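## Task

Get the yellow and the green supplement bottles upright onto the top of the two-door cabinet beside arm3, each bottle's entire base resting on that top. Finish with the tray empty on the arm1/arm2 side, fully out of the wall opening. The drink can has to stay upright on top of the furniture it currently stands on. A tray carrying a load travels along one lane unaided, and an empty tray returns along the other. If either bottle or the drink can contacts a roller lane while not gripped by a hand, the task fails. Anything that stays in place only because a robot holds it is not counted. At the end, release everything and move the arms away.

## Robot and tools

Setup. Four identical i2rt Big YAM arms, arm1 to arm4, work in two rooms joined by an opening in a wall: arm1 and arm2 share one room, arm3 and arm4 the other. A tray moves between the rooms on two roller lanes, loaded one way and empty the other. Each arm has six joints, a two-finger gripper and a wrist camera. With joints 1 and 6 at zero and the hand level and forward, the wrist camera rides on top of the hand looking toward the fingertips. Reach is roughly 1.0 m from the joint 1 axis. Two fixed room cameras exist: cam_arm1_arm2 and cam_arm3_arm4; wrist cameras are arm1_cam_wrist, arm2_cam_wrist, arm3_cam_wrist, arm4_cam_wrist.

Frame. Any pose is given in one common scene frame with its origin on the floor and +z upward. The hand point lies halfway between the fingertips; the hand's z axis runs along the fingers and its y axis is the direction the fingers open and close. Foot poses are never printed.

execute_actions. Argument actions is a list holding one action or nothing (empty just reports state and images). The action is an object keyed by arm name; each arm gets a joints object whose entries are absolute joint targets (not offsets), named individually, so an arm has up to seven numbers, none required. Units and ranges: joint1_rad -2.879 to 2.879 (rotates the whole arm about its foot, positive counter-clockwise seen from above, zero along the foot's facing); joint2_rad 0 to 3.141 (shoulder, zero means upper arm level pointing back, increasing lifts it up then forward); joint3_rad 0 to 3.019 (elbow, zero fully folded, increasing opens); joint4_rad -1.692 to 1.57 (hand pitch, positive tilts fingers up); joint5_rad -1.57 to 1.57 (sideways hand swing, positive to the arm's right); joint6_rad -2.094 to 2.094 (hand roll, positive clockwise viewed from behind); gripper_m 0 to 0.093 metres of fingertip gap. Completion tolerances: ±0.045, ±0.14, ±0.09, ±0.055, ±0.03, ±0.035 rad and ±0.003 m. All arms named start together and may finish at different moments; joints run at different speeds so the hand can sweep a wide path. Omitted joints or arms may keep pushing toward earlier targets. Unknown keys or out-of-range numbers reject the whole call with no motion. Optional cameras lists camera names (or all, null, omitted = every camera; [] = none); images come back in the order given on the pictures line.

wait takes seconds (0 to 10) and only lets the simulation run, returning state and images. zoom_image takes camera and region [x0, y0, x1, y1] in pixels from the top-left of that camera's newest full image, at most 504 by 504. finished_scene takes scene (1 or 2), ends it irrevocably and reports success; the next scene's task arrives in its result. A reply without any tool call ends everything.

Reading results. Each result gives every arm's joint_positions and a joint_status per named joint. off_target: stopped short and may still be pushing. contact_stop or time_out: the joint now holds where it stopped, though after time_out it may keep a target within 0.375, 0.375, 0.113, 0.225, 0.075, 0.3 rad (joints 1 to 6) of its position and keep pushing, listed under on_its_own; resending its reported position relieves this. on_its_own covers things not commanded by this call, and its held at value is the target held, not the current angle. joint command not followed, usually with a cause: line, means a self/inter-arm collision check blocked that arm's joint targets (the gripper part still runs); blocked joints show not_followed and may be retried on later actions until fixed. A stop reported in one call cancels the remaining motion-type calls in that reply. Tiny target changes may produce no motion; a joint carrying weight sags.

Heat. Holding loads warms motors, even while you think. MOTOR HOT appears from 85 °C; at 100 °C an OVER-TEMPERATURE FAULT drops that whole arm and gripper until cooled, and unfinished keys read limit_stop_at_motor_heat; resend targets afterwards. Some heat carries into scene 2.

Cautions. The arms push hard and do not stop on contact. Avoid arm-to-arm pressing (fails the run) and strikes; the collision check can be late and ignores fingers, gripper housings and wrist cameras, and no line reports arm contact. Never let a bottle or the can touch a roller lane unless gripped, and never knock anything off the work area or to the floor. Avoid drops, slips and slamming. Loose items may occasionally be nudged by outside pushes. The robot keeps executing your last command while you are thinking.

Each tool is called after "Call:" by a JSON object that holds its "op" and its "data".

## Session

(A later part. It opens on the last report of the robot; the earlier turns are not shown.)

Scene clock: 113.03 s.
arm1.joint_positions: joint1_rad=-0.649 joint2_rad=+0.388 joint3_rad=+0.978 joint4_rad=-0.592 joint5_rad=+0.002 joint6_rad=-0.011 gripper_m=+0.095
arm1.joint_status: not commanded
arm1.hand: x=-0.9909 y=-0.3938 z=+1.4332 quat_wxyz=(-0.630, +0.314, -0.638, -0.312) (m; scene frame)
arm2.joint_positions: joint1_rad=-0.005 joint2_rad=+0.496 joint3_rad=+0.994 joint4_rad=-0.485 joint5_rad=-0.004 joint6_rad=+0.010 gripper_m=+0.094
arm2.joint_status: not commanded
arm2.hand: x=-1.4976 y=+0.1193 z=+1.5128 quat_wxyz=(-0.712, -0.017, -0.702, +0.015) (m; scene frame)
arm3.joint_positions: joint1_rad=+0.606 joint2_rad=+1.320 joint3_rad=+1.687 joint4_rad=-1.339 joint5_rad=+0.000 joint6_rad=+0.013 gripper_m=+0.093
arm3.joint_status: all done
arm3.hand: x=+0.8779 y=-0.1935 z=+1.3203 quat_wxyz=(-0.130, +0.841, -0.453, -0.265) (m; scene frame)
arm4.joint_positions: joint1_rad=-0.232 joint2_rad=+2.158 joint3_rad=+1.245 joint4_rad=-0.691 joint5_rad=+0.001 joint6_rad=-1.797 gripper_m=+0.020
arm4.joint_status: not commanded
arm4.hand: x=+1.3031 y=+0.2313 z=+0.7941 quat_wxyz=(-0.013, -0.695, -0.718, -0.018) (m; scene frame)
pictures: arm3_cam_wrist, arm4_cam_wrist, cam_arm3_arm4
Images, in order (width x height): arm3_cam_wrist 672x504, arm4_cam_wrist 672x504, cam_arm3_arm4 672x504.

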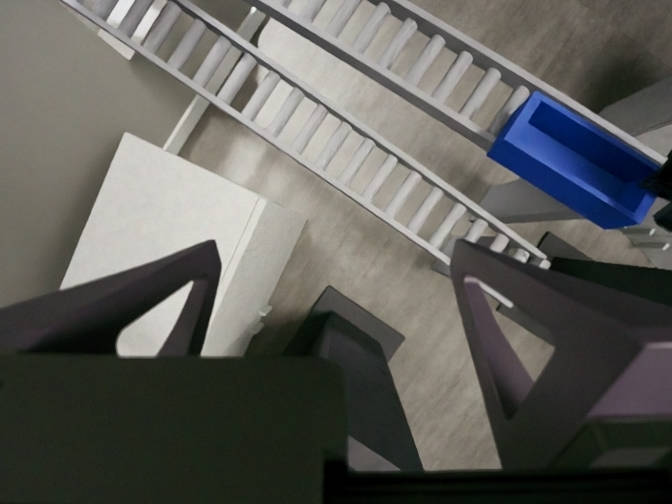

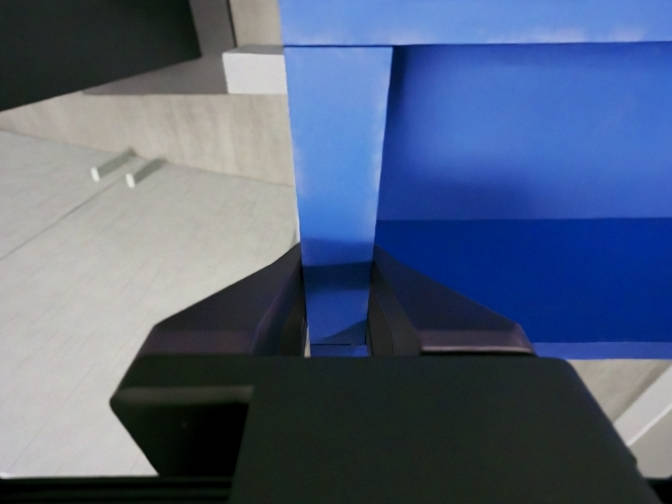

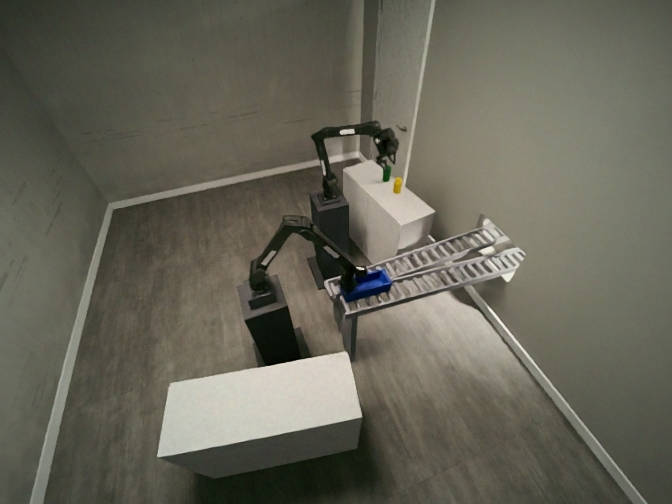

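Call:
{"op": "execute_actions", "data": {"actions": [{"arm4":{"joints":{"joint2_rad":2.09,"joint4_rad":-0.74}}}], "cameras": []}}

Call:
{"op": "execute_actions", "data": {"actions": [{"arm4":{"joints":{"joint1_rad":-0.285,"joint6_rad":-1.86}}}], "cameras": ["arm3_cam_wrist","cam_arm3_arm4"]}}

Call:
{"op": "zoom_image", "data": {"camera": "arm3_cam_wrist", "region": [440,40,672,250]}}

Scene clock: 115.30 s.
arm1.joint_positions: joint1_rad=-0.649 joint2_rad=+0.388 joint3_rad=+0.978 joint4_rad=-0.592 joint5_rad=+0.002 joint6_rad=-0.011 gripper_m=+0.095
arm1.joint_status: not commanded
arm1.hand: x=-0.9909 y=-0.3938 z=+1.4332 quat_wxyz=(-0.630, +0.314, -0.638, -0.312) (m; scene frame)
arm2.joint_positions: joint1_rad=-0.005 joint2_rad=+0.496 joint3_rad=+0.994 joint4_rad=-0.485 joint5_rad=-0.004 joint6_rad=+0.010 gripper_m=+0.094
arm2.joint_status: not commanded
arm2.hand: x=-1.4976 y=+0.1193 z=+1.5128 quat_wxyz=(-0.712, -0.017, -0.702, +0.015) (m; scene frame)
arm3.joint_positions: joint1_rad=+0.606 joint2_rad=+1.320 joint3_rad=+1.687 joint4_rad=-1.339 joint5_rad=+0.000 joint6_rad=+0.013 gripper_m=+0.093
arm3.joint_status: not commanded
arm3.hand: x=+0.8779 y=-0.1935 z=+1.3203 quat_wxyz=(-0.130, +0.841, -0.453, -0.265) (m; scene frame)
arm4.joint_positions: joint1_rad=-0.232 joint2_rad=+2.140 joint3_rad=+1.247 joint4_rad=-0.734 joint5_rad=+0.001 joint6_rad=-1.795 gripper_m=+0.020
arm4.joint_status: all done
arm4.hand: x=+1.3078 y=+0.2302 z=+0.8037 quat_wxyz=(-0.023, -0.696, -0.717, -0.024) (m; scene frame)
pictures: none
No camera images: the call's "cameras" was empty. Leave "cameras" out to get every camera's image.

Scene clock: 116.20 s.
arm1.joint_positions: joint1_rad=-0.649 joint2_rad=+0.388 joint3_rad=+0.978 joint4_rad=-0.592 joint5_rad=+0.002 joint6_rad=-0.011 gripper_m=+0.095
arm1.joint_status: not commanded
arm1.hand: x=-0.9909 y=-0.3938 z=+1.4332 quat_wxyz=(-0.630, +0.314, -0.638, -0.312) (m; scene frame)
arm2.joint_positions: joint1_rad=-0.005 joint2_rad=+0.496 joint3_rad=+0.994 joint4_rad=-0.485 joint5_rad=-0.004 joint6_rad=+0.010 gripper_m=+0.094
arm2.joint_status: not commanded
arm2.hand: x=-1.4976 y=+0.1193 z=+1.5128 quat_wxyz=(-0.712, -0.017, -0.702, +0.015) (m; scene frame)
arm3.joint_positions: joint1_rad=+0.606 joint2_rad=+1.320 joint3_rad=+1.687 joint4_rad=-1.339 joint5_rad=+0.000 joint6_rad=+0.013 gripper_m=+0.093
arm3.joint_status: not commanded
arm3.hand: x=+0.8779 y=-0.1935 z=+1.3203 quat_wxyz=(-0.130, +0.841, -0.453, -0.265) (m; scene frame)
arm4.joint_positions: joint1_rad=-0.289 joint2_rad=+2.140 joint3_rad=+1.247 joint4_rad=-0.734 joint5_rad=+0.001 joint6_rad=-1.849 gripper_m=+0.020
arm4.joint_status: all done
arm4.hand: x=+1.3142 y=+0.2582 z=+0.8041 quat_wxyz=(-0.024, -0.697, -0.716, -0.023) (m; scene frame)
pictures: arm3_cam_wrist, cam_arm3_arm4
Images, in order (width x height): arm3_cam_wrist 672x504, cam_arm3_arm4 672x504.

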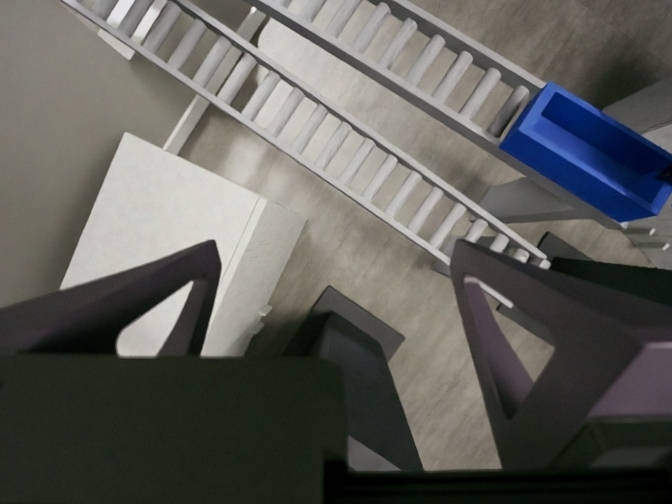

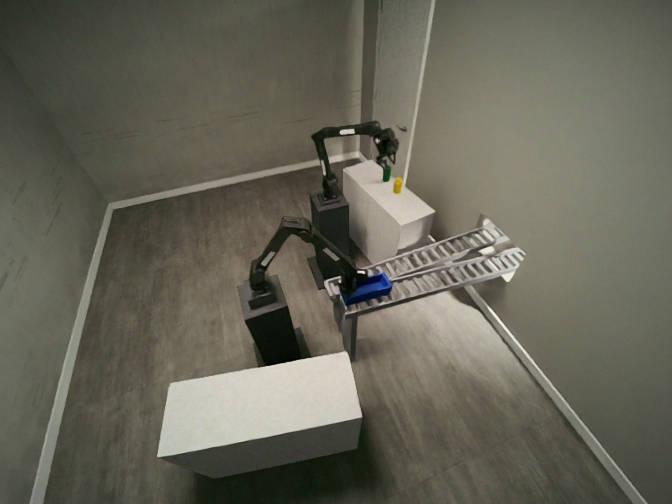

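Region (440, 40, 672, 250) of arm3_cam_wrist's 672x504 image, scaled by 2.172, with more detail than that image has; it fills the top 456 rows of this view, and the rest is white.

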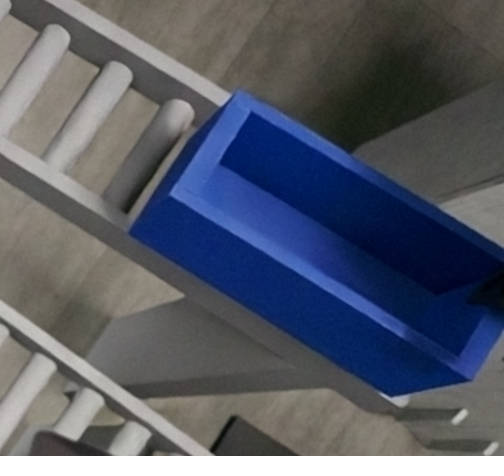

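Call:
{"op": "execute_actions", "data": {"actions": [{"arm4":{"joints":{"joint1_rad":-0.325,"joint6_rad":-1.90}}}], "cameras": []}}

Call:
{"op": "execute_actions", "data": {"actions": [{"arm4":{"joints":{"joint2_rad":2.19,"joint3_rad":1.285,"joint4_rad":-0.69}}}], "cameras": ["arm3_cam_wrist","cam_arm3_arm4"]}}

Call:
{"op": "zoom_image", "data": {"camera": "arm3_cam_wrist", "region": [440,40,672,250]}}

Call:
{"op": "zoom_image", "data": {"camera": "cam_arm3_arm4", "region": [310,230,420,330]}}

Scene clock: 118.03 s.
arm1.joint_positions: joint1_rad=-0.649 joint2_rad=+0.388 joint3_rad=+0.978 joint4_rad=-0.592 joint5_rad=+0.002 joint6_rad=-0.011 gripper_m=+0.095
arm1.joint_status: not commanded
arm1.hand: x=-0.9909 y=-0.3938 z=+1.4332 quat_wxyz=(-0.630, +0.314, -0.638, -0.312) (m; scene frame)
arm2.joint_positions: joint1_rad=-0.005 joint2_rad=+0.496 joint3_rad=+0.994 joint4_rad=-0.485 joint5_rad=-0.004 joint6_rad=+0.010 gripper_m=+0.094
arm2.joint_status: not commanded
arm2.hand: x=-1.4976 y=+0.1193 z=+1.5128 quat_wxyz=(-0.712, -0.017, -0.702, +0.015) (m; scene frame)
arm3.joint_positions: joint1_rad=+0.606 joint2_rad=+1.320 joint3_rad=+1.687 joint4_rad=-1.339 joint5_rad=+0.000 joint6_rad=+0.013 gripper_m=+0.093
arm3.joint_status: not commanded
arm3.hand: x=+0.8779 y=-0.1935 z=+1.3203 quat_wxyz=(-0.130, +0.841, -0.453, -0.265) (m; scene frame)
arm4.joint_positions: joint1_rad=-0.324 joint2_rad=+2.140 joint3_rad=+1.247 joint4_rad=-0.734 joint5_rad=+0.001 joint6_rad=-1.889 gripper_m=+0.020
arm4.joint_status: all done
arm4.hand: x=+1.3189 y=+0.2753 z=+0.8044 quat_wxyz=(-0.025, -0.695, -0.718, -0.022) (m; scene frame)
pictures: none
No camera images: the call's "cameras" was empty. Leave "cameras" out to get every camera's image.

Scene clock: 118.80 s.
arm1.joint_positions: joint1_rad=-0.649 joint2_rad=+0.388 joint3_rad=+0.978 joint4_rad=-0.592 joint5_rad=+0.002 joint6_rad=-0.011 gripper_m=+0.095
arm1.joint_status: not commanded
arm1.hand: x=-0.9909 y=-0.3938 z=+1.4332 quat_wxyz=(-0.630, +0.314, -0.638, -0.312) (m; scene frame)
arm2.joint_positions: joint1_rad=-0.005 joint2_rad=+0.496 joint3_rad=+0.994 joint4_rad=-0.485 joint5_rad=-0.004 joint6_rad=+0.010 gripper_m=+0.094
arm2.joint_status: not commanded
arm2.hand: x=-1.4976 y=+0.1193 z=+1.5128 quat_wxyz=(-0.712, -0.017, -0.702, +0.015) (m; scene frame)
arm3.joint_positions: joint1_rad=+0.606 joint2_rad=+1.320 joint3_rad=+1.687 joint4_rad=-1.339 joint5_rad=+0.000 joint6_rad=+0.013 gripper_m=+0.093
arm3.joint_status: not commanded
arm3.hand: x=+0.8779 y=-0.1935 z=+1.3203 quat_wxyz=(-0.130, +0.841, -0.453, -0.265) (m; scene frame)
arm4.joint_positions: joint1_rad=-0.326 joint2_rad=+2.174 joint3_rad=+1.248 joint4_rad=-0.703 joint5_rad=-0.002 joint6_rad=-1.889 gripper_m=+0.020
arm4.joint_status: all done
arm4.hand: x=+1.3200 y=+0.2758 z=+0.7881 quat_wxyz=(-0.026, -0.696, -0.718, -0.021) (m; scene frame)
pictures: arm3_cam_wrist, cam_arm3_arm4
Images, in order (width x height): arm3_cam_wrist 672x504, cam_arm3_arm4 672x504.

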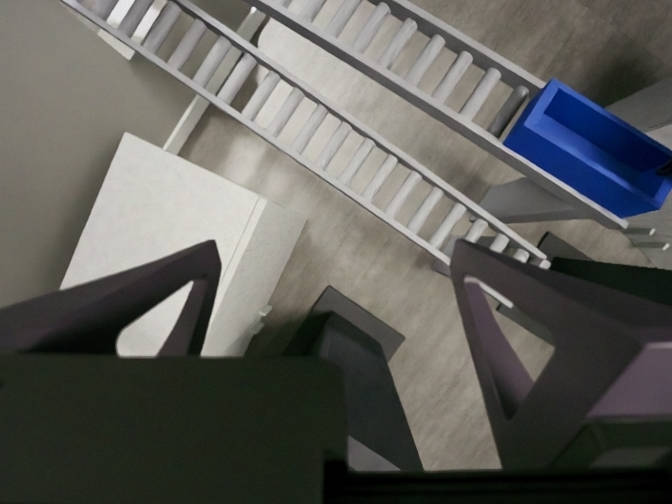

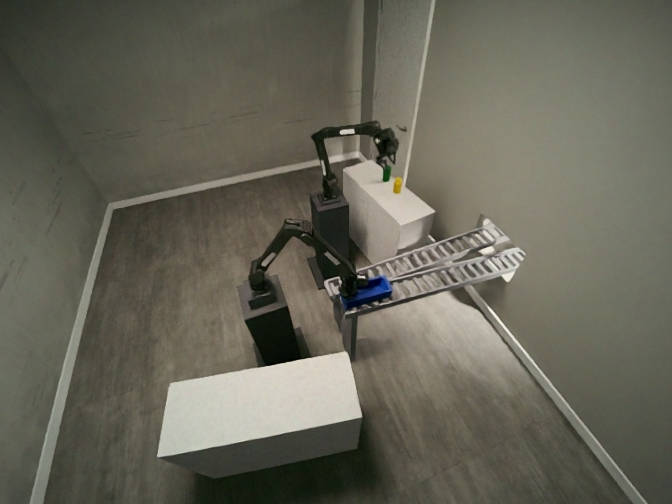

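Region (440, 40, 672, 250) of arm3_cam_wrist's 672x504 image, scaled by 2.172, with more detail than that image has; it fills the top 456 rows of this view, and the rest is white.

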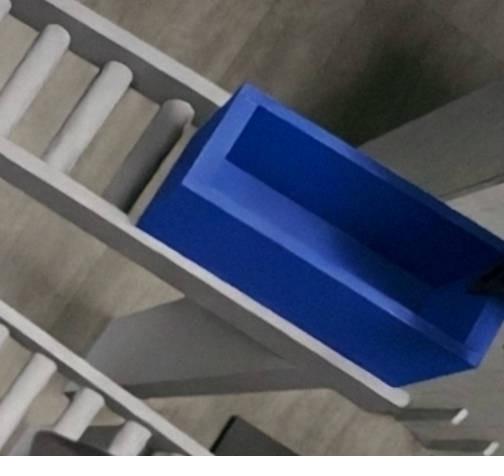

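Region (310, 230, 420, 330) of cam_arm3_arm4's 672x504 image, scaled by 4.582, with more detail than that image has; it fills the top 458 rows of this view, and the rest is white.

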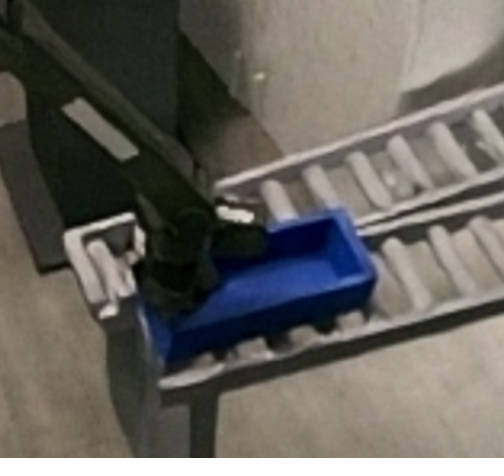

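Call:
{"op": "execute_actions", "data": {"actions": [{"arm4":{"joints":{"joint2_rad":2.23,"joint3_rad":1.29,"joint4_rad":-0.66}}}], "cameras": ["arm3_cam_wrist","cam_arm3_arm4"]}}

Call:
{"op": "zoom_image", "data": {"camera": "arm3_cam_wrist", "region": [440,40,672,250]}}

Call:
{"op": "zoom_image", "data": {"camera": "cam_arm3_arm4", "region": [310,230,420,330]}}

Scene clock: 119.90 s.
arm1.joint_positions: joint1_rad=-0.649 joint2_rad=+0.388 joint3_rad=+0.978 joint4_rad=-0.592 joint5_rad=+0.002 joint6_rad=-0.011 gripper_m=+0.095
arm1.joint_status: not commanded
arm1.hand: x=-0.9909 y=-0.3938 z=+1.4332 quat_wxyz=(-0.630, +0.314, -0.638, -0.312) (m; scene frame)
arm2.joint_positions: joint1_rad=-0.005 joint2_rad=+0.496 joint3_rad=+0.994 joint4_rad=-0.485 joint5_rad=-0.004 joint6_rad=+0.010 gripper_m=+0.094
arm2.joint_status: not commanded
arm2.hand: x=-1.4976 y=+0.1193 z=+1.5128 quat_wxyz=(-0.712, -0.017, -0.702, +0.015) (m; scene frame)
arm3.joint_positions: joint1_rad=+0.606 joint2_rad=+1.320 joint3_rad=+1.687 joint4_rad=-1.339 joint5_rad=+0.000 joint6_rad=+0.013 gripper_m=+0.093
arm3.joint_status: not commanded
arm3.hand: x=+0.8779 y=-0.1935 z=+1.3203 quat_wxyz=(-0.130, +0.841, -0.453, -0.265) (m; scene frame)
arm4.joint_positions: joint1_rad=-0.327 joint2_rad=+2.188 joint3_rad=+1.257 joint4_rad=-0.687 joint5_rad=-0.001 joint6_rad=-1.896 gripper_m=+0.020
arm4.joint_status: all done
arm4.hand: x=+1.3155 y=+0.2781 z=+0.7826 quat_wxyz=(-0.021, -0.694, -0.719, -0.018) (m; scene frame)
pictures: arm3_cam_wrist, cam_arm3_arm4
Images, in order (width x height): arm3_cam_wrist 672x504, cam_arm3_arm4 672x504.

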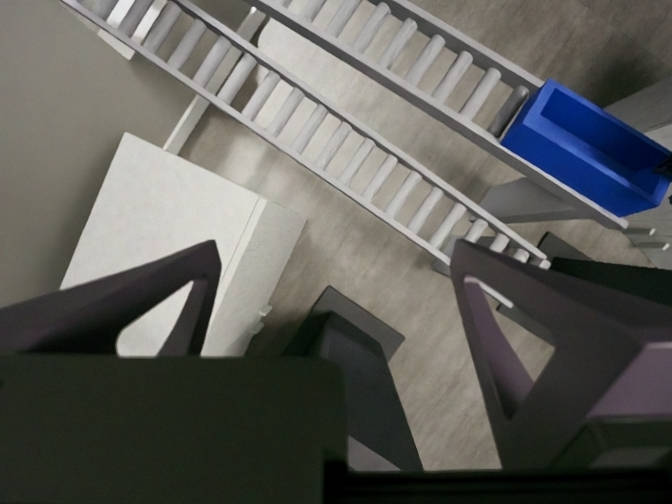

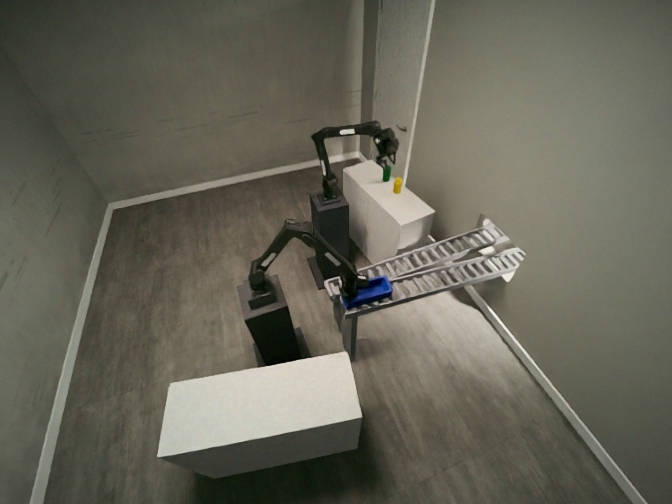

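Region (440, 40, 672, 250) of arm3_cam_wrist's 672x504 image, scaled by 2.172, with more detail than that image has; it fills the top 456 rows of this view, and the rest is white.

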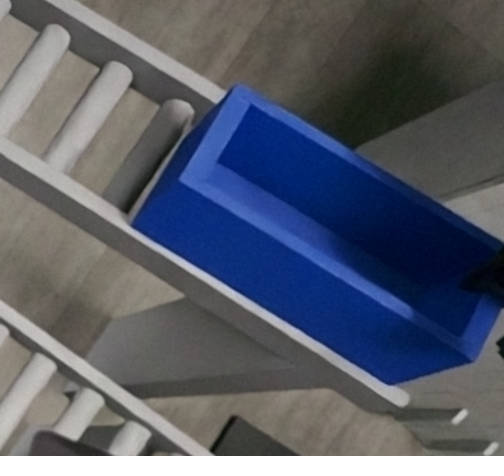

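Region (310, 230, 420, 330) of cam_arm3_arm4's 672x504 image, scaled by 4.582, with more detail than that image has; it fills the top 458 rows of this view, and the rest is white.

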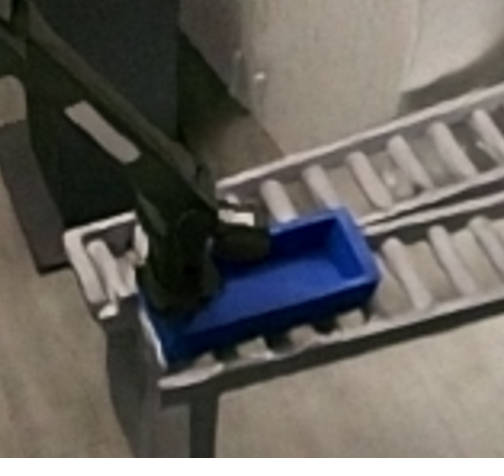

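Call:
{"op": "execute_actions", "data": {"actions": [{"arm4":{"joints":{"gripper_m":0.05,"joint2_rad":2.19}}}], "cameras": ["cam_arm3_arm4"]}}

Call:
{"op": "execute_actions", "data": {"actions": [{"arm4":{"joints":{"joint2_rad":1.95,"joint4_rad":-0.88}}}], "cameras": ["arm3_cam_wrist","cam_arm3_arm4","cam_arm1_arm2"]}}

Scene clock: 121.10 s.
arm1.joint_positions: joint1_rad=-0.649 joint2_rad=+0.388 joint3_rad=+0.978 joint4_rad=-0.592 joint5_rad=+0.002 joint6_rad=-0.011 gripper_m=+0.095
arm1.joint_status: not commanded
arm1.hand: x=-0.9909 y=-0.3938 z=+1.4332 quat_wxyz=(-0.630, +0.314, -0.638, -0.312) (m; scene frame)
arm2.joint_positions: joint1_rad=-0.005 joint2_rad=+0.496 joint3_rad=+0.994 joint4_rad=-0.485 joint5_rad=-0.004 joint6_rad=+0.010 gripper_m=+0.094
arm2.joint_status: not commanded
arm2.hand: x=-1.4976 y=+0.1193 z=+1.5128 quat_wxyz=(-0.712, -0.017, -0.702, +0.015) (m; scene frame)
arm3.joint_positions: joint1_rad=+0.606 joint2_rad=+1.320 joint3_rad=+1.687 joint4_rad=-1.339 joint5_rad=+0.000 joint6_rad=+0.013 gripper_m=+0.093
arm3.joint_status: not commanded
arm3.hand: x=+0.8779 y=-0.1935 z=+1.3203 quat_wxyz=(-0.130, +0.841, -0.453, -0.265) (m; scene frame)
arm4.joint_positions: joint1_rad=-0.327 joint2_rad=+2.189 joint3_rad=+1.257 joint4_rad=-0.673 joint5_rad=-0.001 joint6_rad=-1.896 gripper_m=+0.050
arm4.joint_status: all done
arm4.hand: x=+1.3122 y=+0.2791 z=+0.7823 quat_wxyz=(-0.015, -0.694, -0.720, -0.015) (m; scene frame)
pictures: cam_arm3_arm4
Images, in order (width x height): cam_arm3_arm4 672x504.

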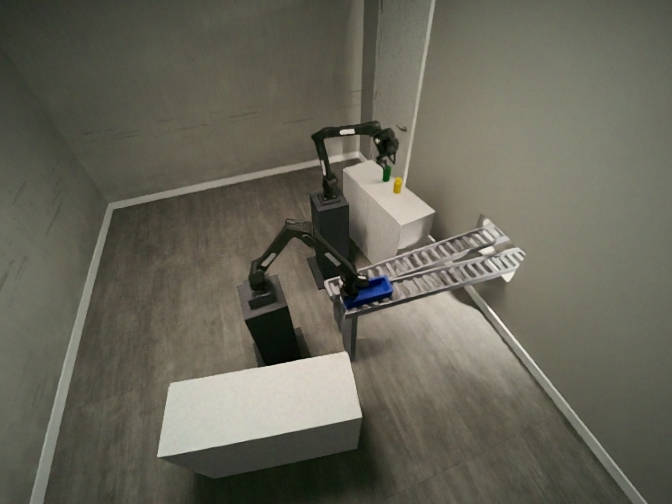

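Scene clock: 122.27 s.
arm1.joint_positions: joint1_rad=-0.649 joint2_rad=+0.388 joint3_rad=+0.978 joint4_rad=-0.592 joint5_rad=+0.002 joint6_rad=-0.011 gripper_m=+0.095
arm1.joint_status: not commanded
arm1.hand: x=-0.9909 y=-0.3938 z=+1.4332 quat_wxyz=(-0.630, +0.314, -0.638, -0.312) (m; scene frame)
arm2.joint_positions: joint1_rad=-0.005 joint2_rad=+0.496 joint3_rad=+0.994 joint4_rad=-0.485 joint5_rad=-0.004 joint6_rad=+0.010 gripper_m=+0.094
arm2.joint_status: not commanded
arm2.hand: x=-1.4976 y=+0.1193 z=+1.5128 quat_wxyz=(-0.712, -0.017, -0.702, +0.015) (m; scene frame)
arm3.joint_positions: joint1_rad=+0.606 joint2_rad=+1.320 joint3_rad=+1.687 joint4_rad=-1.339 joint5_rad=+0.000 joint6_rad=+0.013 gripper_m=+0.093
arm3.joint_status: not commanded
arm3.hand: x=+0.8779 y=-0.1935 z=+1.3203 quat_wxyz=(-0.130, +0.841, -0.453, -0.265) (m; scene frame)
arm4.joint_positions: joint1_rad=-0.327 joint2_rad=+1.940 joint3_rad=+1.260 joint4_rad=-0.868 joint5_rad=-0.001 joint6_rad=-1.896 gripper_m=+0.050
arm4.joint_status: all done
arm4.hand: x=+1.3029 y=+0.2800 z=+0.9081 quat_wxyz=(+0.010, -0.694, -0.720, -0.002) (m; scene frame)
pictures: arm3_cam_wrist, cam_arm1_arm2, cam_arm3_arm4
Images, in order (width x height): arm3_cam_wrist 672x504, cam_arm1_arm2 672x504, cam_arm3_arm4 672x504.

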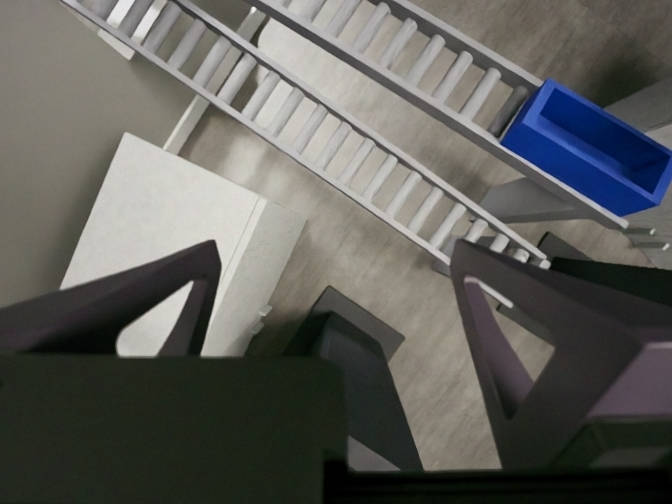

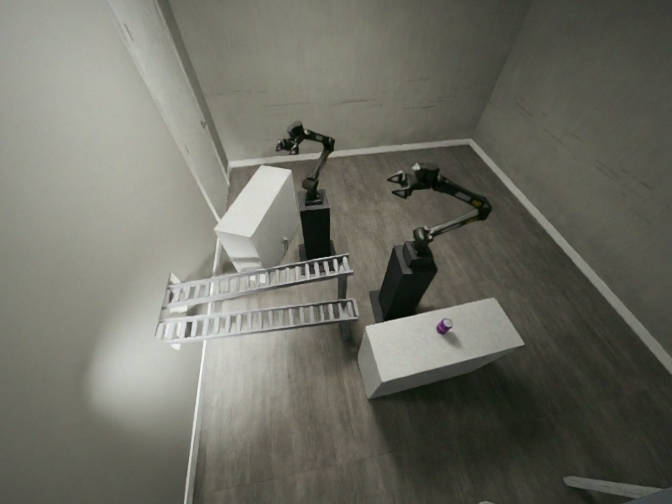

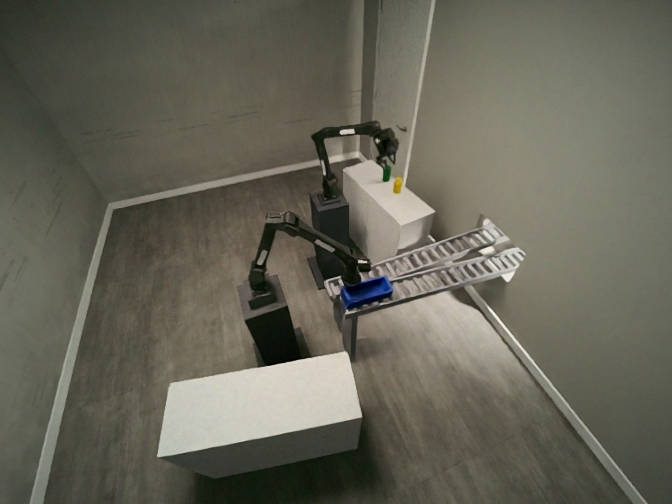

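Call:
{"op": "execute_actions", "data": {"actions": [{"arm4":{"joints":{"joint2_rad":1.75,"joint3_rad":1.4,"joint4_rad":-1.25,"joint1_rad":-0.2}}}], "cameras": ["arm4_cam_wrist","cam_arm3_arm4"]}}

Call:
{"op": "zoom_image", "data": {"camera": "cam_arm3_arm4", "region": [310,240,420,330]}}

Scene clock: 123.80 s.
arm1.joint_positions: joint1_rad=-0.649 joint2_rad=+0.388 joint3_rad=+0.978 joint4_rad=-0.592 joint5_rad=+0.002 joint6_rad=-0.011 gripper_m=+0.095
arm1.joint_status: not commanded
arm1.hand: x=-0.9909 y=-0.3938 z=+1.4332 quat_wxyz=(-0.630, +0.314, -0.638, -0.312) (m; scene frame)
arm2.joint_positions: joint1_rad=-0.005 joint2_rad=+0.496 joint3_rad=+0.994 joint4_rad=-0.485 joint5_rad=-0.004 joint6_rad=+0.010 gripper_m=+0.094
arm2.joint_status: not commanded
arm2.hand: x=-1.4976 y=+0.1193 z=+1.5128 quat_wxyz=(-0.712, -0.017, -0.702, +0.015) (m; scene frame)
arm3.joint_positions: joint1_rad=+0.606 joint2_rad=+1.320 joint3_rad=+1.687 joint4_rad=-1.339 joint5_rad=+0.000 joint6_rad=+0.013 gripper_m=+0.093
arm3.joint_status: not commanded
arm3.hand: x=+0.8779 y=-0.1935 z=+1.3203 quat_wxyz=(-0.130, +0.841, -0.453, -0.265) (m; scene frame)
arm4.joint_positions: joint1_rad=-0.194 joint2_rad=+1.739 joint3_rad=+1.364 joint4_rad=-1.237 joint5_rad=-0.001 joint6_rad=-1.896 gripper_m=+0.050
arm4.joint_status: all done
arm4.hand: x=+1.3129 y=+0.2062 z=+1.0410 quat_wxyz=(-0.018, -0.645, -0.764, -0.018) (m; scene frame)
pictures: arm4_cam_wrist, cam_arm3_arm4
Images, in order (width x height): arm4_cam_wrist 672x504, cam_arm3_arm4 672x504.

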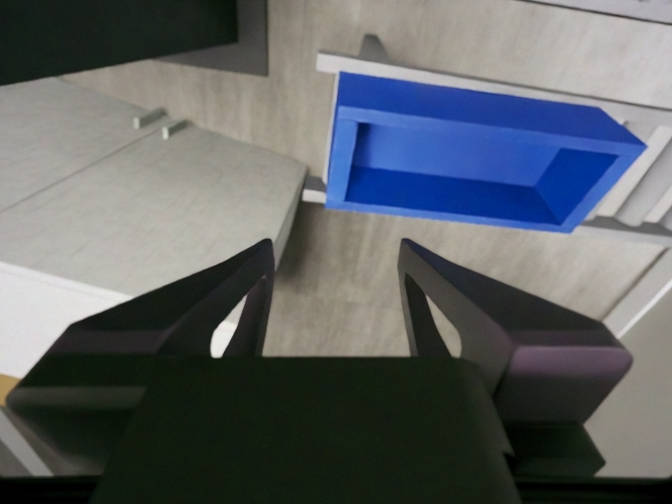

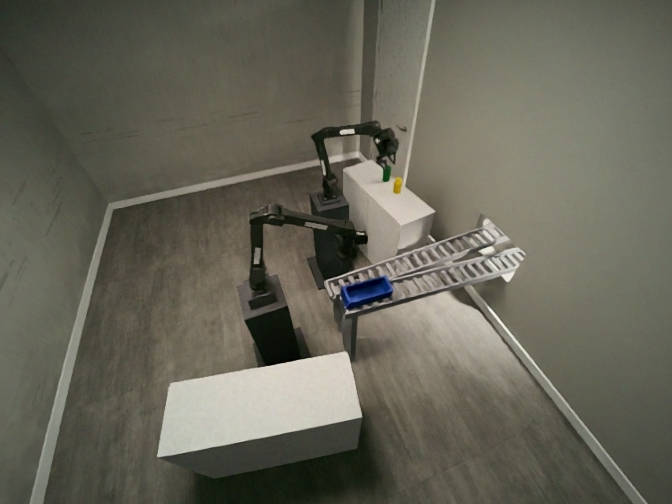

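Region (310, 240, 420, 330) of cam_arm3_arm4's 672x504 image, scaled by 4.582, with more detail than that image has; it fills the top 412 rows of this view, and the rest is white.

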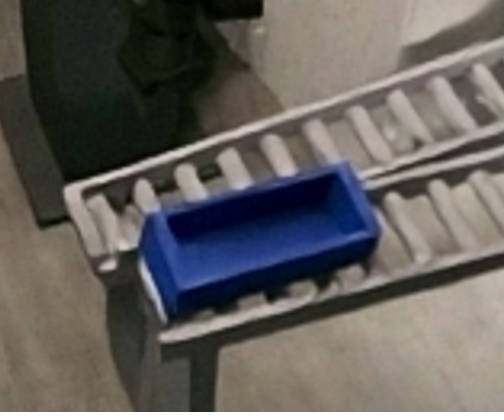

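Call:
{"op": "execute_actions", "data": {"actions": [{"arm4":{"joints":{"joint1_rad":-0.33,"joint2_rad":1.86,"joint3_rad":1.05,"joint4_rad":-0.76,"gripper_m":0.0}}}], "cameras": []}}

Call:
{"op": "execute_actions", "data": {"actions": [{"arm4":{"joints":{"joint2_rad":2.08,"joint3_rad":1.04,"joint4_rad":-0.54}}}], "cameras": ["arm4_cam_wrist","cam_arm3_arm4"]}}

Scene clock: 126.60 s.
arm1.joint_positions: joint1_rad=-0.649 joint2_rad=+0.388 joint3_rad=+0.978 joint4_rad=-0.592 joint5_rad=+0.002 joint6_rad=-0.011 gripper_m=+0.095
arm1.joint_status: not commanded
arm1.hand: x=-0.9909 y=-0.3938 z=+1.4332 quat_wxyz=(-0.630, +0.314, -0.638, -0.312) (m; scene frame)
arm2.joint_positions: joint1_rad=-0.005 joint2_rad=+0.496 joint3_rad=+0.994 joint4_rad=-0.485 joint5_rad=-0.004 joint6_rad=+0.010 gripper_m=+0.094
arm2.joint_status: not commanded
arm2.hand: x=-1.4976 y=+0.1193 z=+1.5128 quat_wxyz=(-0.712, -0.017, -0.702, +0.015) (m; scene frame)
arm3.joint_positions: joint1_rad=+0.606 joint2_rad=+1.320 joint3_rad=+1.687 joint4_rad=-1.339 joint5_rad=+0.000 joint6_rad=+0.013 gripper_m=+0.093
arm3.joint_status: not commanded
arm3.hand: x=+0.8779 y=-0.1935 z=+1.3203 quat_wxyz=(-0.130, +0.841, -0.453, -0.265) (m; scene frame)
arm4.joint_positions: joint1_rad=-0.336 joint2_rad=+1.872 joint3_rad=+1.047 joint4_rad=-0.773 joint5_rad=-0.001 joint6_rad=-1.896 gripper_m=+0.001
arm4.joint_status: all done
arm4.hand: x=+1.3745 y=+0.2632 z=+0.8809 quat_wxyz=(-0.012, -0.697, -0.717, -0.014) (m; scene frame)
pictures: none
No camera images: the call's "cameras" was empty. Leave "cameras" out to get every camera's image.

Scene clock: 127.73 s.
arm1.joint_positions: joint1_rad=-0.649 joint2_rad=+0.388 joint3_rad=+0.978 joint4_rad=-0.592 joint5_rad=+0.002 joint6_rad=-0.011 gripper_m=+0.095
arm1.joint_status: not commanded
arm1.hand: x=-0.9909 y=-0.3938 z=+1.4332 quat_wxyz=(-0.630, +0.314, -0.638, -0.312) (m; scene frame)
arm2.joint_positions: joint1_rad=-0.005 joint2_rad=+0.496 joint3_rad=+0.994 joint4_rad=-0.485 joint5_rad=-0.004 joint6_rad=+0.010 gripper_m=+0.094
arm2.joint_status: not commanded
arm2.hand: x=-1.4976 y=+0.1193 z=+1.5128 quat_wxyz=(-0.712, -0.017, -0.702, +0.015) (m; scene frame)
arm3.joint_positions: joint1_rad=+0.606 joint2_rad=+1.320 joint3_rad=+1.687 joint4_rad=-1.339 joint5_rad=+0.000 joint6_rad=+0.013 gripper_m=+0.093
arm3.joint_status: not commanded
arm3.hand: x=+0.8779 y=-0.1935 z=+1.3203 quat_wxyz=(-0.130, +0.841, -0.453, -0.265) (m; scene frame)
arm4.joint_positions: joint1_rad=-0.336 joint2_rad=+2.092 joint3_rad=+1.038 joint4_rad=-0.553 joint5_rad=-0.001 joint6_rad=-1.896 gripper_m=+0.001
arm4.joint_status: all done
arm4.hand: x=+1.3777 y=+0.2636 z=+0.7827 quat_wxyz=(-0.016, -0.697, -0.717, -0.016) (m; scene frame)
pictures: arm4_cam_wrist, cam_arm3_arm4
Images, in order (width x height): arm4_cam_wrist 672x504, cam_arm3_arm4 672x504.

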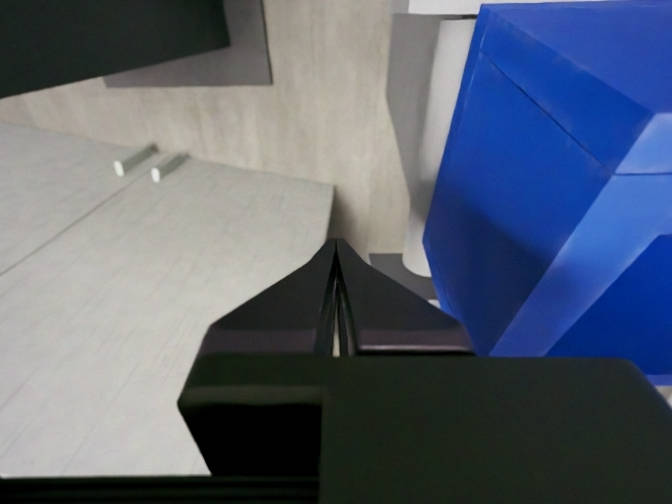

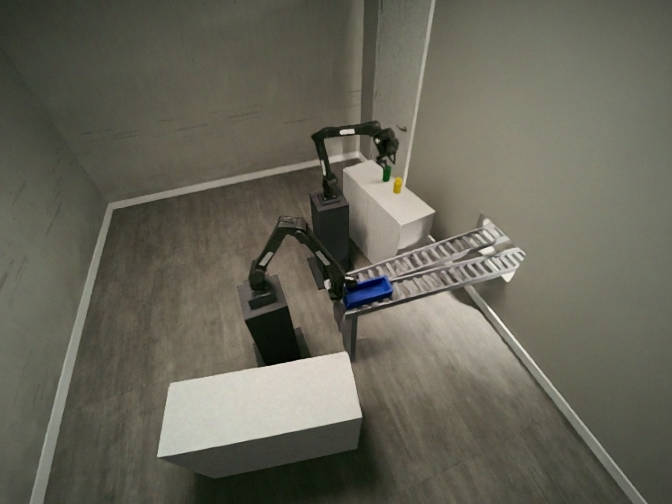

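Call:
{"op": "execute_actions", "data": {"actions": [{"arm4":{"joints":{"joint1_rad":-0.295,"joint2_rad":2.19,"joint3_rad":1.33,"joint4_rad":-0.68}}}], "cameras": ["arm4_cam_wrist","cam_arm3_arm4","arm3_cam_wrist"]}}

Scene clock: 129.67 s.
arm1.joint_positions: joint1_rad=-0.649 joint2_rad=+0.388 joint3_rad=+0.978 joint4_rad=-0.592 joint5_rad=+0.002 joint6_rad=-0.011 gripper_m=+0.095
arm1.joint_status: not commanded
arm1.hand: x=-0.9909 y=-0.3938 z=+1.4332 quat_wxyz=(-0.630, +0.314, -0.638, -0.312) (m; scene frame)
arm2.joint_positions: joint1_rad=-0.005 joint2_rad=+0.496 joint3_rad=+0.994 joint4_rad=-0.485 joint5_rad=-0.004 joint6_rad=+0.010 gripper_m=+0.094
arm2.joint_status: not commanded
arm2.hand: x=-1.4976 y=+0.1193 z=+1.5128 quat_wxyz=(-0.712, -0.017, -0.702, +0.015) (m; scene frame)
arm3.joint_positions: joint1_rad=+0.606 joint2_rad=+1.320 joint3_rad=+1.687 joint4_rad=-1.339 joint5_rad=+0.000 joint6_rad=+0.013 gripper_m=+0.093
arm3.joint_status: not commanded
arm3.hand: x=+0.8779 y=-0.1935 z=+1.3203 quat_wxyz=(-0.130, +0.841, -0.453, -0.265) (m; scene frame)
arm4.joint_positions: joint1_rad=-0.296 joint2_rad=+2.194 joint3_rad=+1.307 joint4_rad=-0.669 joint5_rad=+0.000 joint6_rad=-1.897 gripper_m=+0.001
arm4.joint_status: all done
arm4.hand: x=+1.2821 y=+0.2703 z=+0.7907 quat_wxyz=(+0.006, -0.682, -0.731, -0.004) (m; scene frame)
pictures: arm3_cam_wrist, arm4_cam_wrist, cam_arm3_arm4
Images, in order (width x height): arm3_cam_wrist 672x504, arm4_cam_wrist 672x504, cam_arm3_arm4 672x504.

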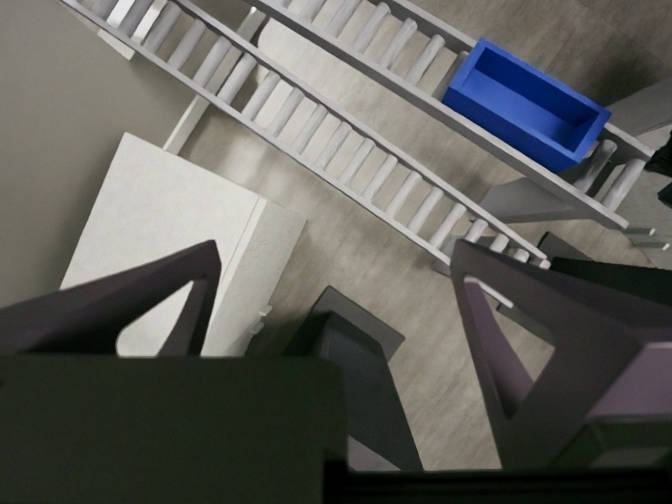

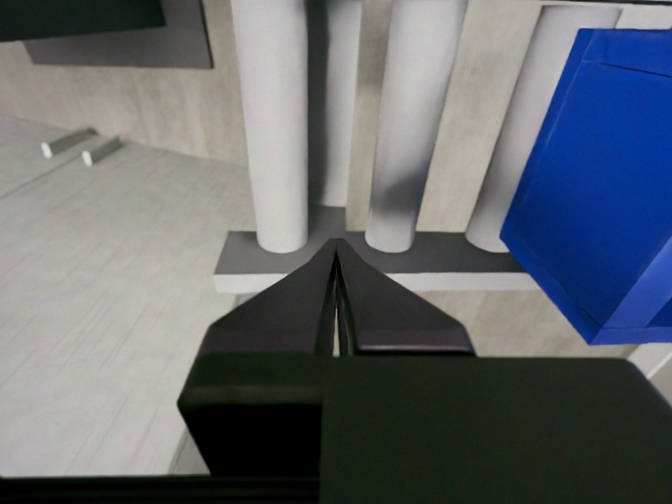

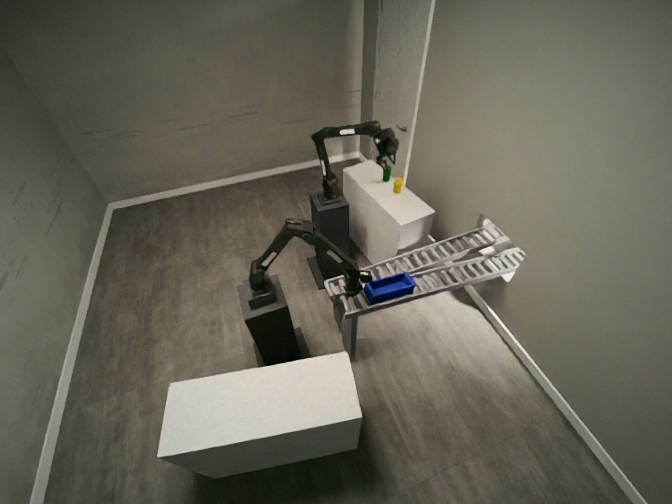

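It's rolling now. Retract and watch.

Call:
{"op": "execute_actions", "data": {"actions": [{"arm4":{"joints":{"joint2_rad":1.2,"joint3_rad":1.1,"joint4_rad":-1.2,"joint1_rad":-0.9}},"arm3":{"joints":{"joint1_rad":-0.9,"joint2_rad":0.8,"joint3_rad":1.3}}}], "cameras": ["cam_arm1_arm2","cam_arm3_arm4"]}}

Scene clock: 131.77 s.
arm1.joint_positions: joint1_rad=-0.649 joint2_rad=+0.388 joint3_rad=+0.978 joint4_rad=-0.592 joint5_rad=+0.002 joint6_rad=-0.011 gripper_m=+0.095
arm1.joint_status: not commanded
arm1.hand: x=-0.9909 y=-0.3938 z=+1.4332 quat_wxyz=(-0.630, +0.314, -0.638, -0.312) (m; scene frame)
arm2.joint_positions: joint1_rad=-0.005 joint2_rad=+0.496 joint3_rad=+0.994 joint4_rad=-0.485 joint5_rad=-0.004 joint6_rad=+0.010 gripper_m=+0.094
arm2.joint_status: not commanded
arm2.hand: x=-1.4976 y=+0.1193 z=+1.5128 quat_wxyz=(-0.712, -0.017, -0.702, +0.015) (m; scene frame)
arm3.joint_positions: joint1_rad=-0.897 joint2_rad=+0.793 joint3_rad=+1.303 joint4_rad=-1.343 joint5_rad=+0.001 joint6_rad=+0.013 gripper_m=+0.093
arm3.joint_status: all done
arm3.hand: x=+1.3922 y=-0.4092 z=+1.3199 quat_wxyz=(-0.334, +0.301, -0.885, -0.119) (m; scene frame)
arm4.joint_positions: joint1_rad=-0.907 joint2_rad=+1.208 joint3_rad=+1.103 joint4_rad=-1.189 joint5_rad=+0.000 joint6_rad=-1.897 gripper_m=+0.001
arm4.joint_status: all done
arm4.hand: x=+1.5458 y=+0.4314 z=+1.1711 quat_wxyz=(+0.138, -0.862, -0.488, +0.019) (m; scene frame)
pictures: cam_arm1_arm2, cam_arm3_arm4
Images, in order (width x height): cam_arm1_arm2 672x504, cam_arm3_arm4 672x504.

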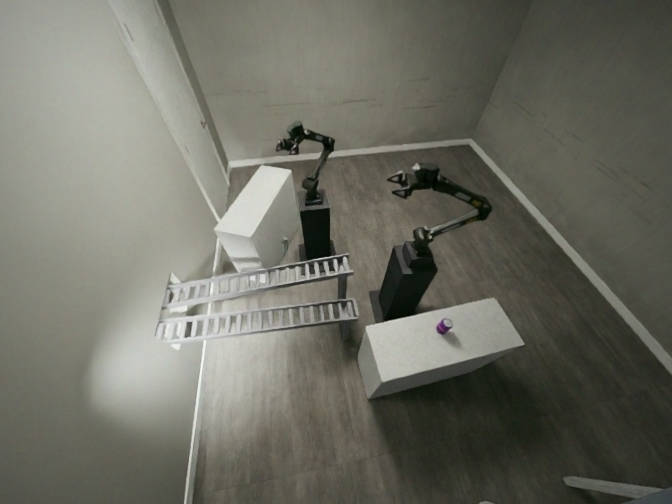

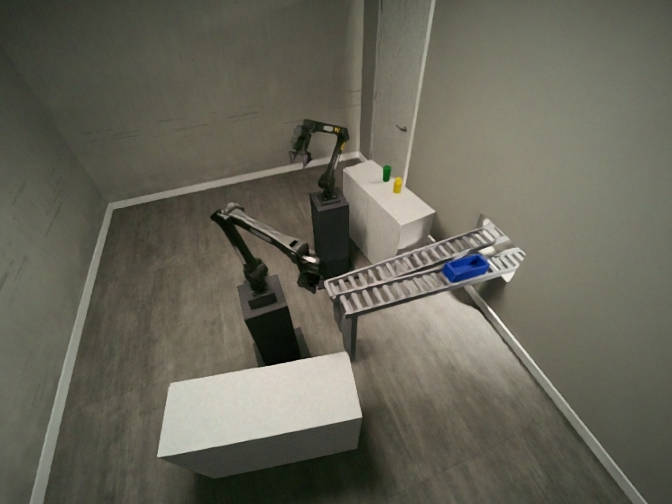

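Call:
{"op": "wait", "data": {"seconds": 8}}

Scene clock: 139.90 s.
arm1.joint_positions: joint1_rad=-0.649 joint2_rad=+0.388 joint3_rad=+0.978 joint4_rad=-0.592 joint5_rad=+0.002 joint6_rad=-0.011 gripper_m=+0.095
arm1.joint_status: not commanded
arm1.hand: x=-0.9909 y=-0.3938 z=+1.4332 quat_wxyz=(-0.630, +0.314, -0.638, -0.312) (m; scene frame)
arm2.joint_positions: joint1_rad=-0.005 joint2_rad=+0.496 joint3_rad=+0.994 joint4_rad=-0.485 joint5_rad=-0.004 joint6_rad=+0.010 gripper_m=+0.094
arm2.joint_status: not commanded
arm2.hand: x=-1.4976 y=+0.1193 z=+1.5128 quat_wxyz=(-0.712, -0.017, -0.702, +0.015) (m; scene frame)
arm3.joint_positions: joint1_rad=-0.897 joint2_rad=+0.793 joint3_rad=+1.303 joint4_rad=-1.343 joint5_rad=+0.001 joint6_rad=+0.013 gripper_m=+0.093
arm3.joint_status: all done
arm3.hand: x=+1.3922 y=-0.4092 z=+1.3199 quat_wxyz=(-0.334, +0.301, -0.885, -0.119) (m; scene frame)
arm4.joint_positions: joint1_rad=-0.907 joint2_rad=+1.208 joint3_rad=+1.103 joint4_rad=-1.189 joint5_rad=+0.000 joint6_rad=-1.897 gripper_m=+0.001
arm4.joint_status: all done
arm4.hand: x=+1.5458 y=+0.4314 z=+1.1711 quat_wxyz=(+0.138, -0.862, -0.488, +0.019) (m; scene frame)
wait: 8.00 s; at rest by 0.13 s
pictures: arm1_cam_wrist, arm2_cam_wrist, arm3_cam_wrist, arm4_cam_wrist, cam_arm1_arm2, cam_arm3_arm4
Images, in order (width x height): arm1_cam_wrist 672x504, arm2_cam_wrist 672x504, arm3_cam_wrist 672x504, arm4_cam_wrist 672x504, cam_arm1_arm2 672x504, cam_arm3_arm4 672x504.

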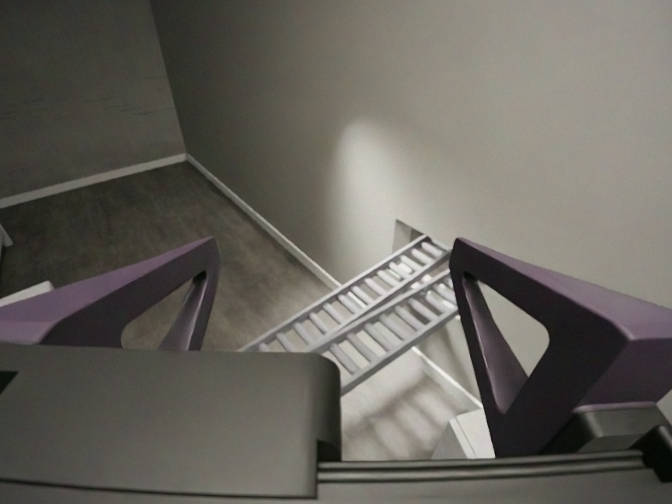

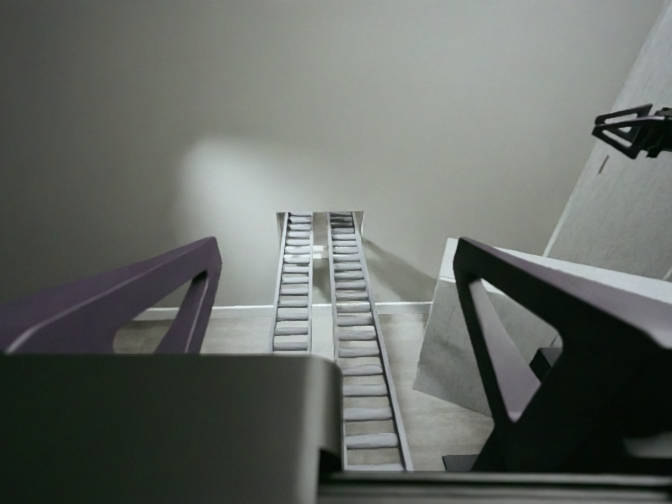

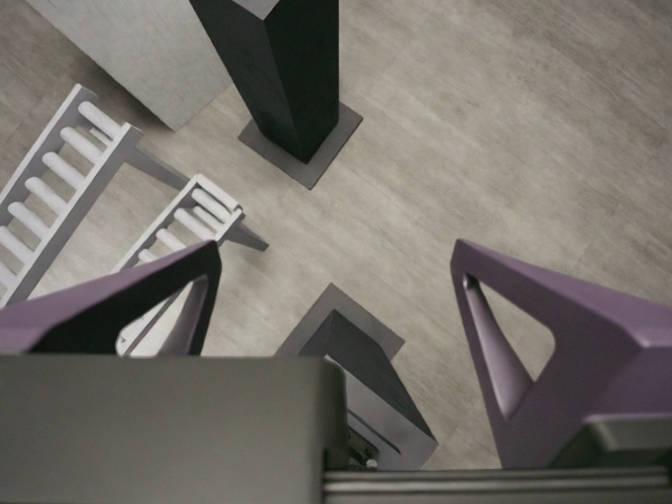

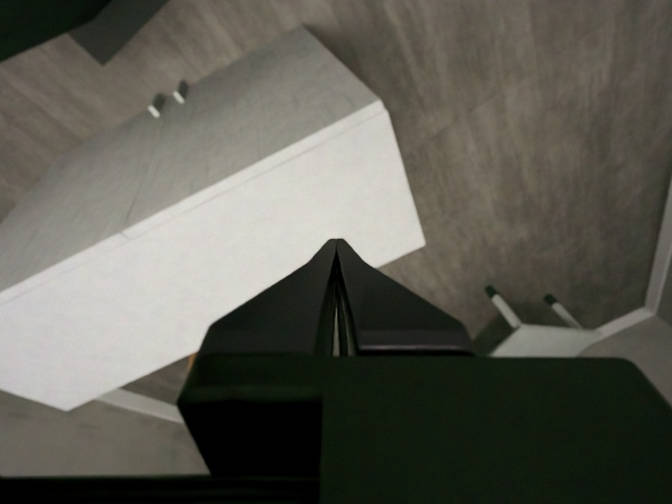

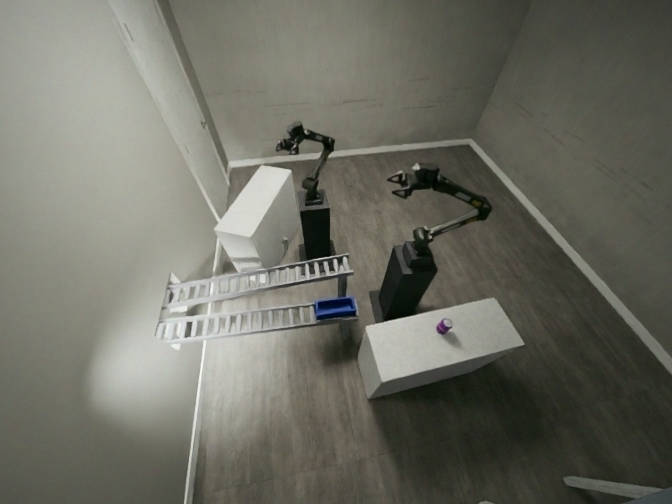

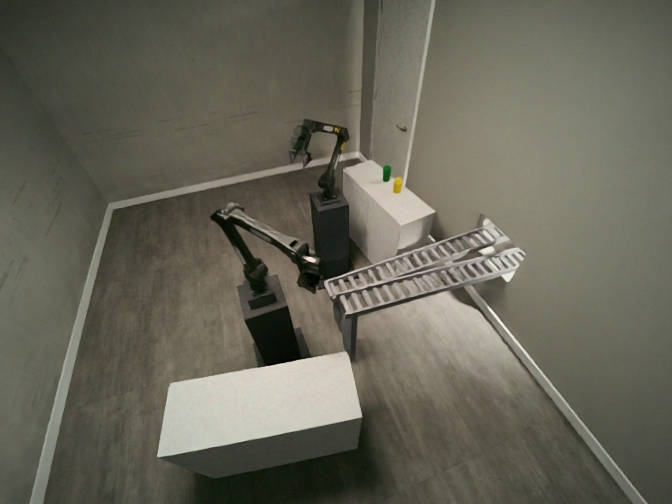

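Tray rests at the far end of the lane in the other room.

Call:
{"op": "finished_scene", "data": {"scene": 1}}

The scene is finished: the task was done.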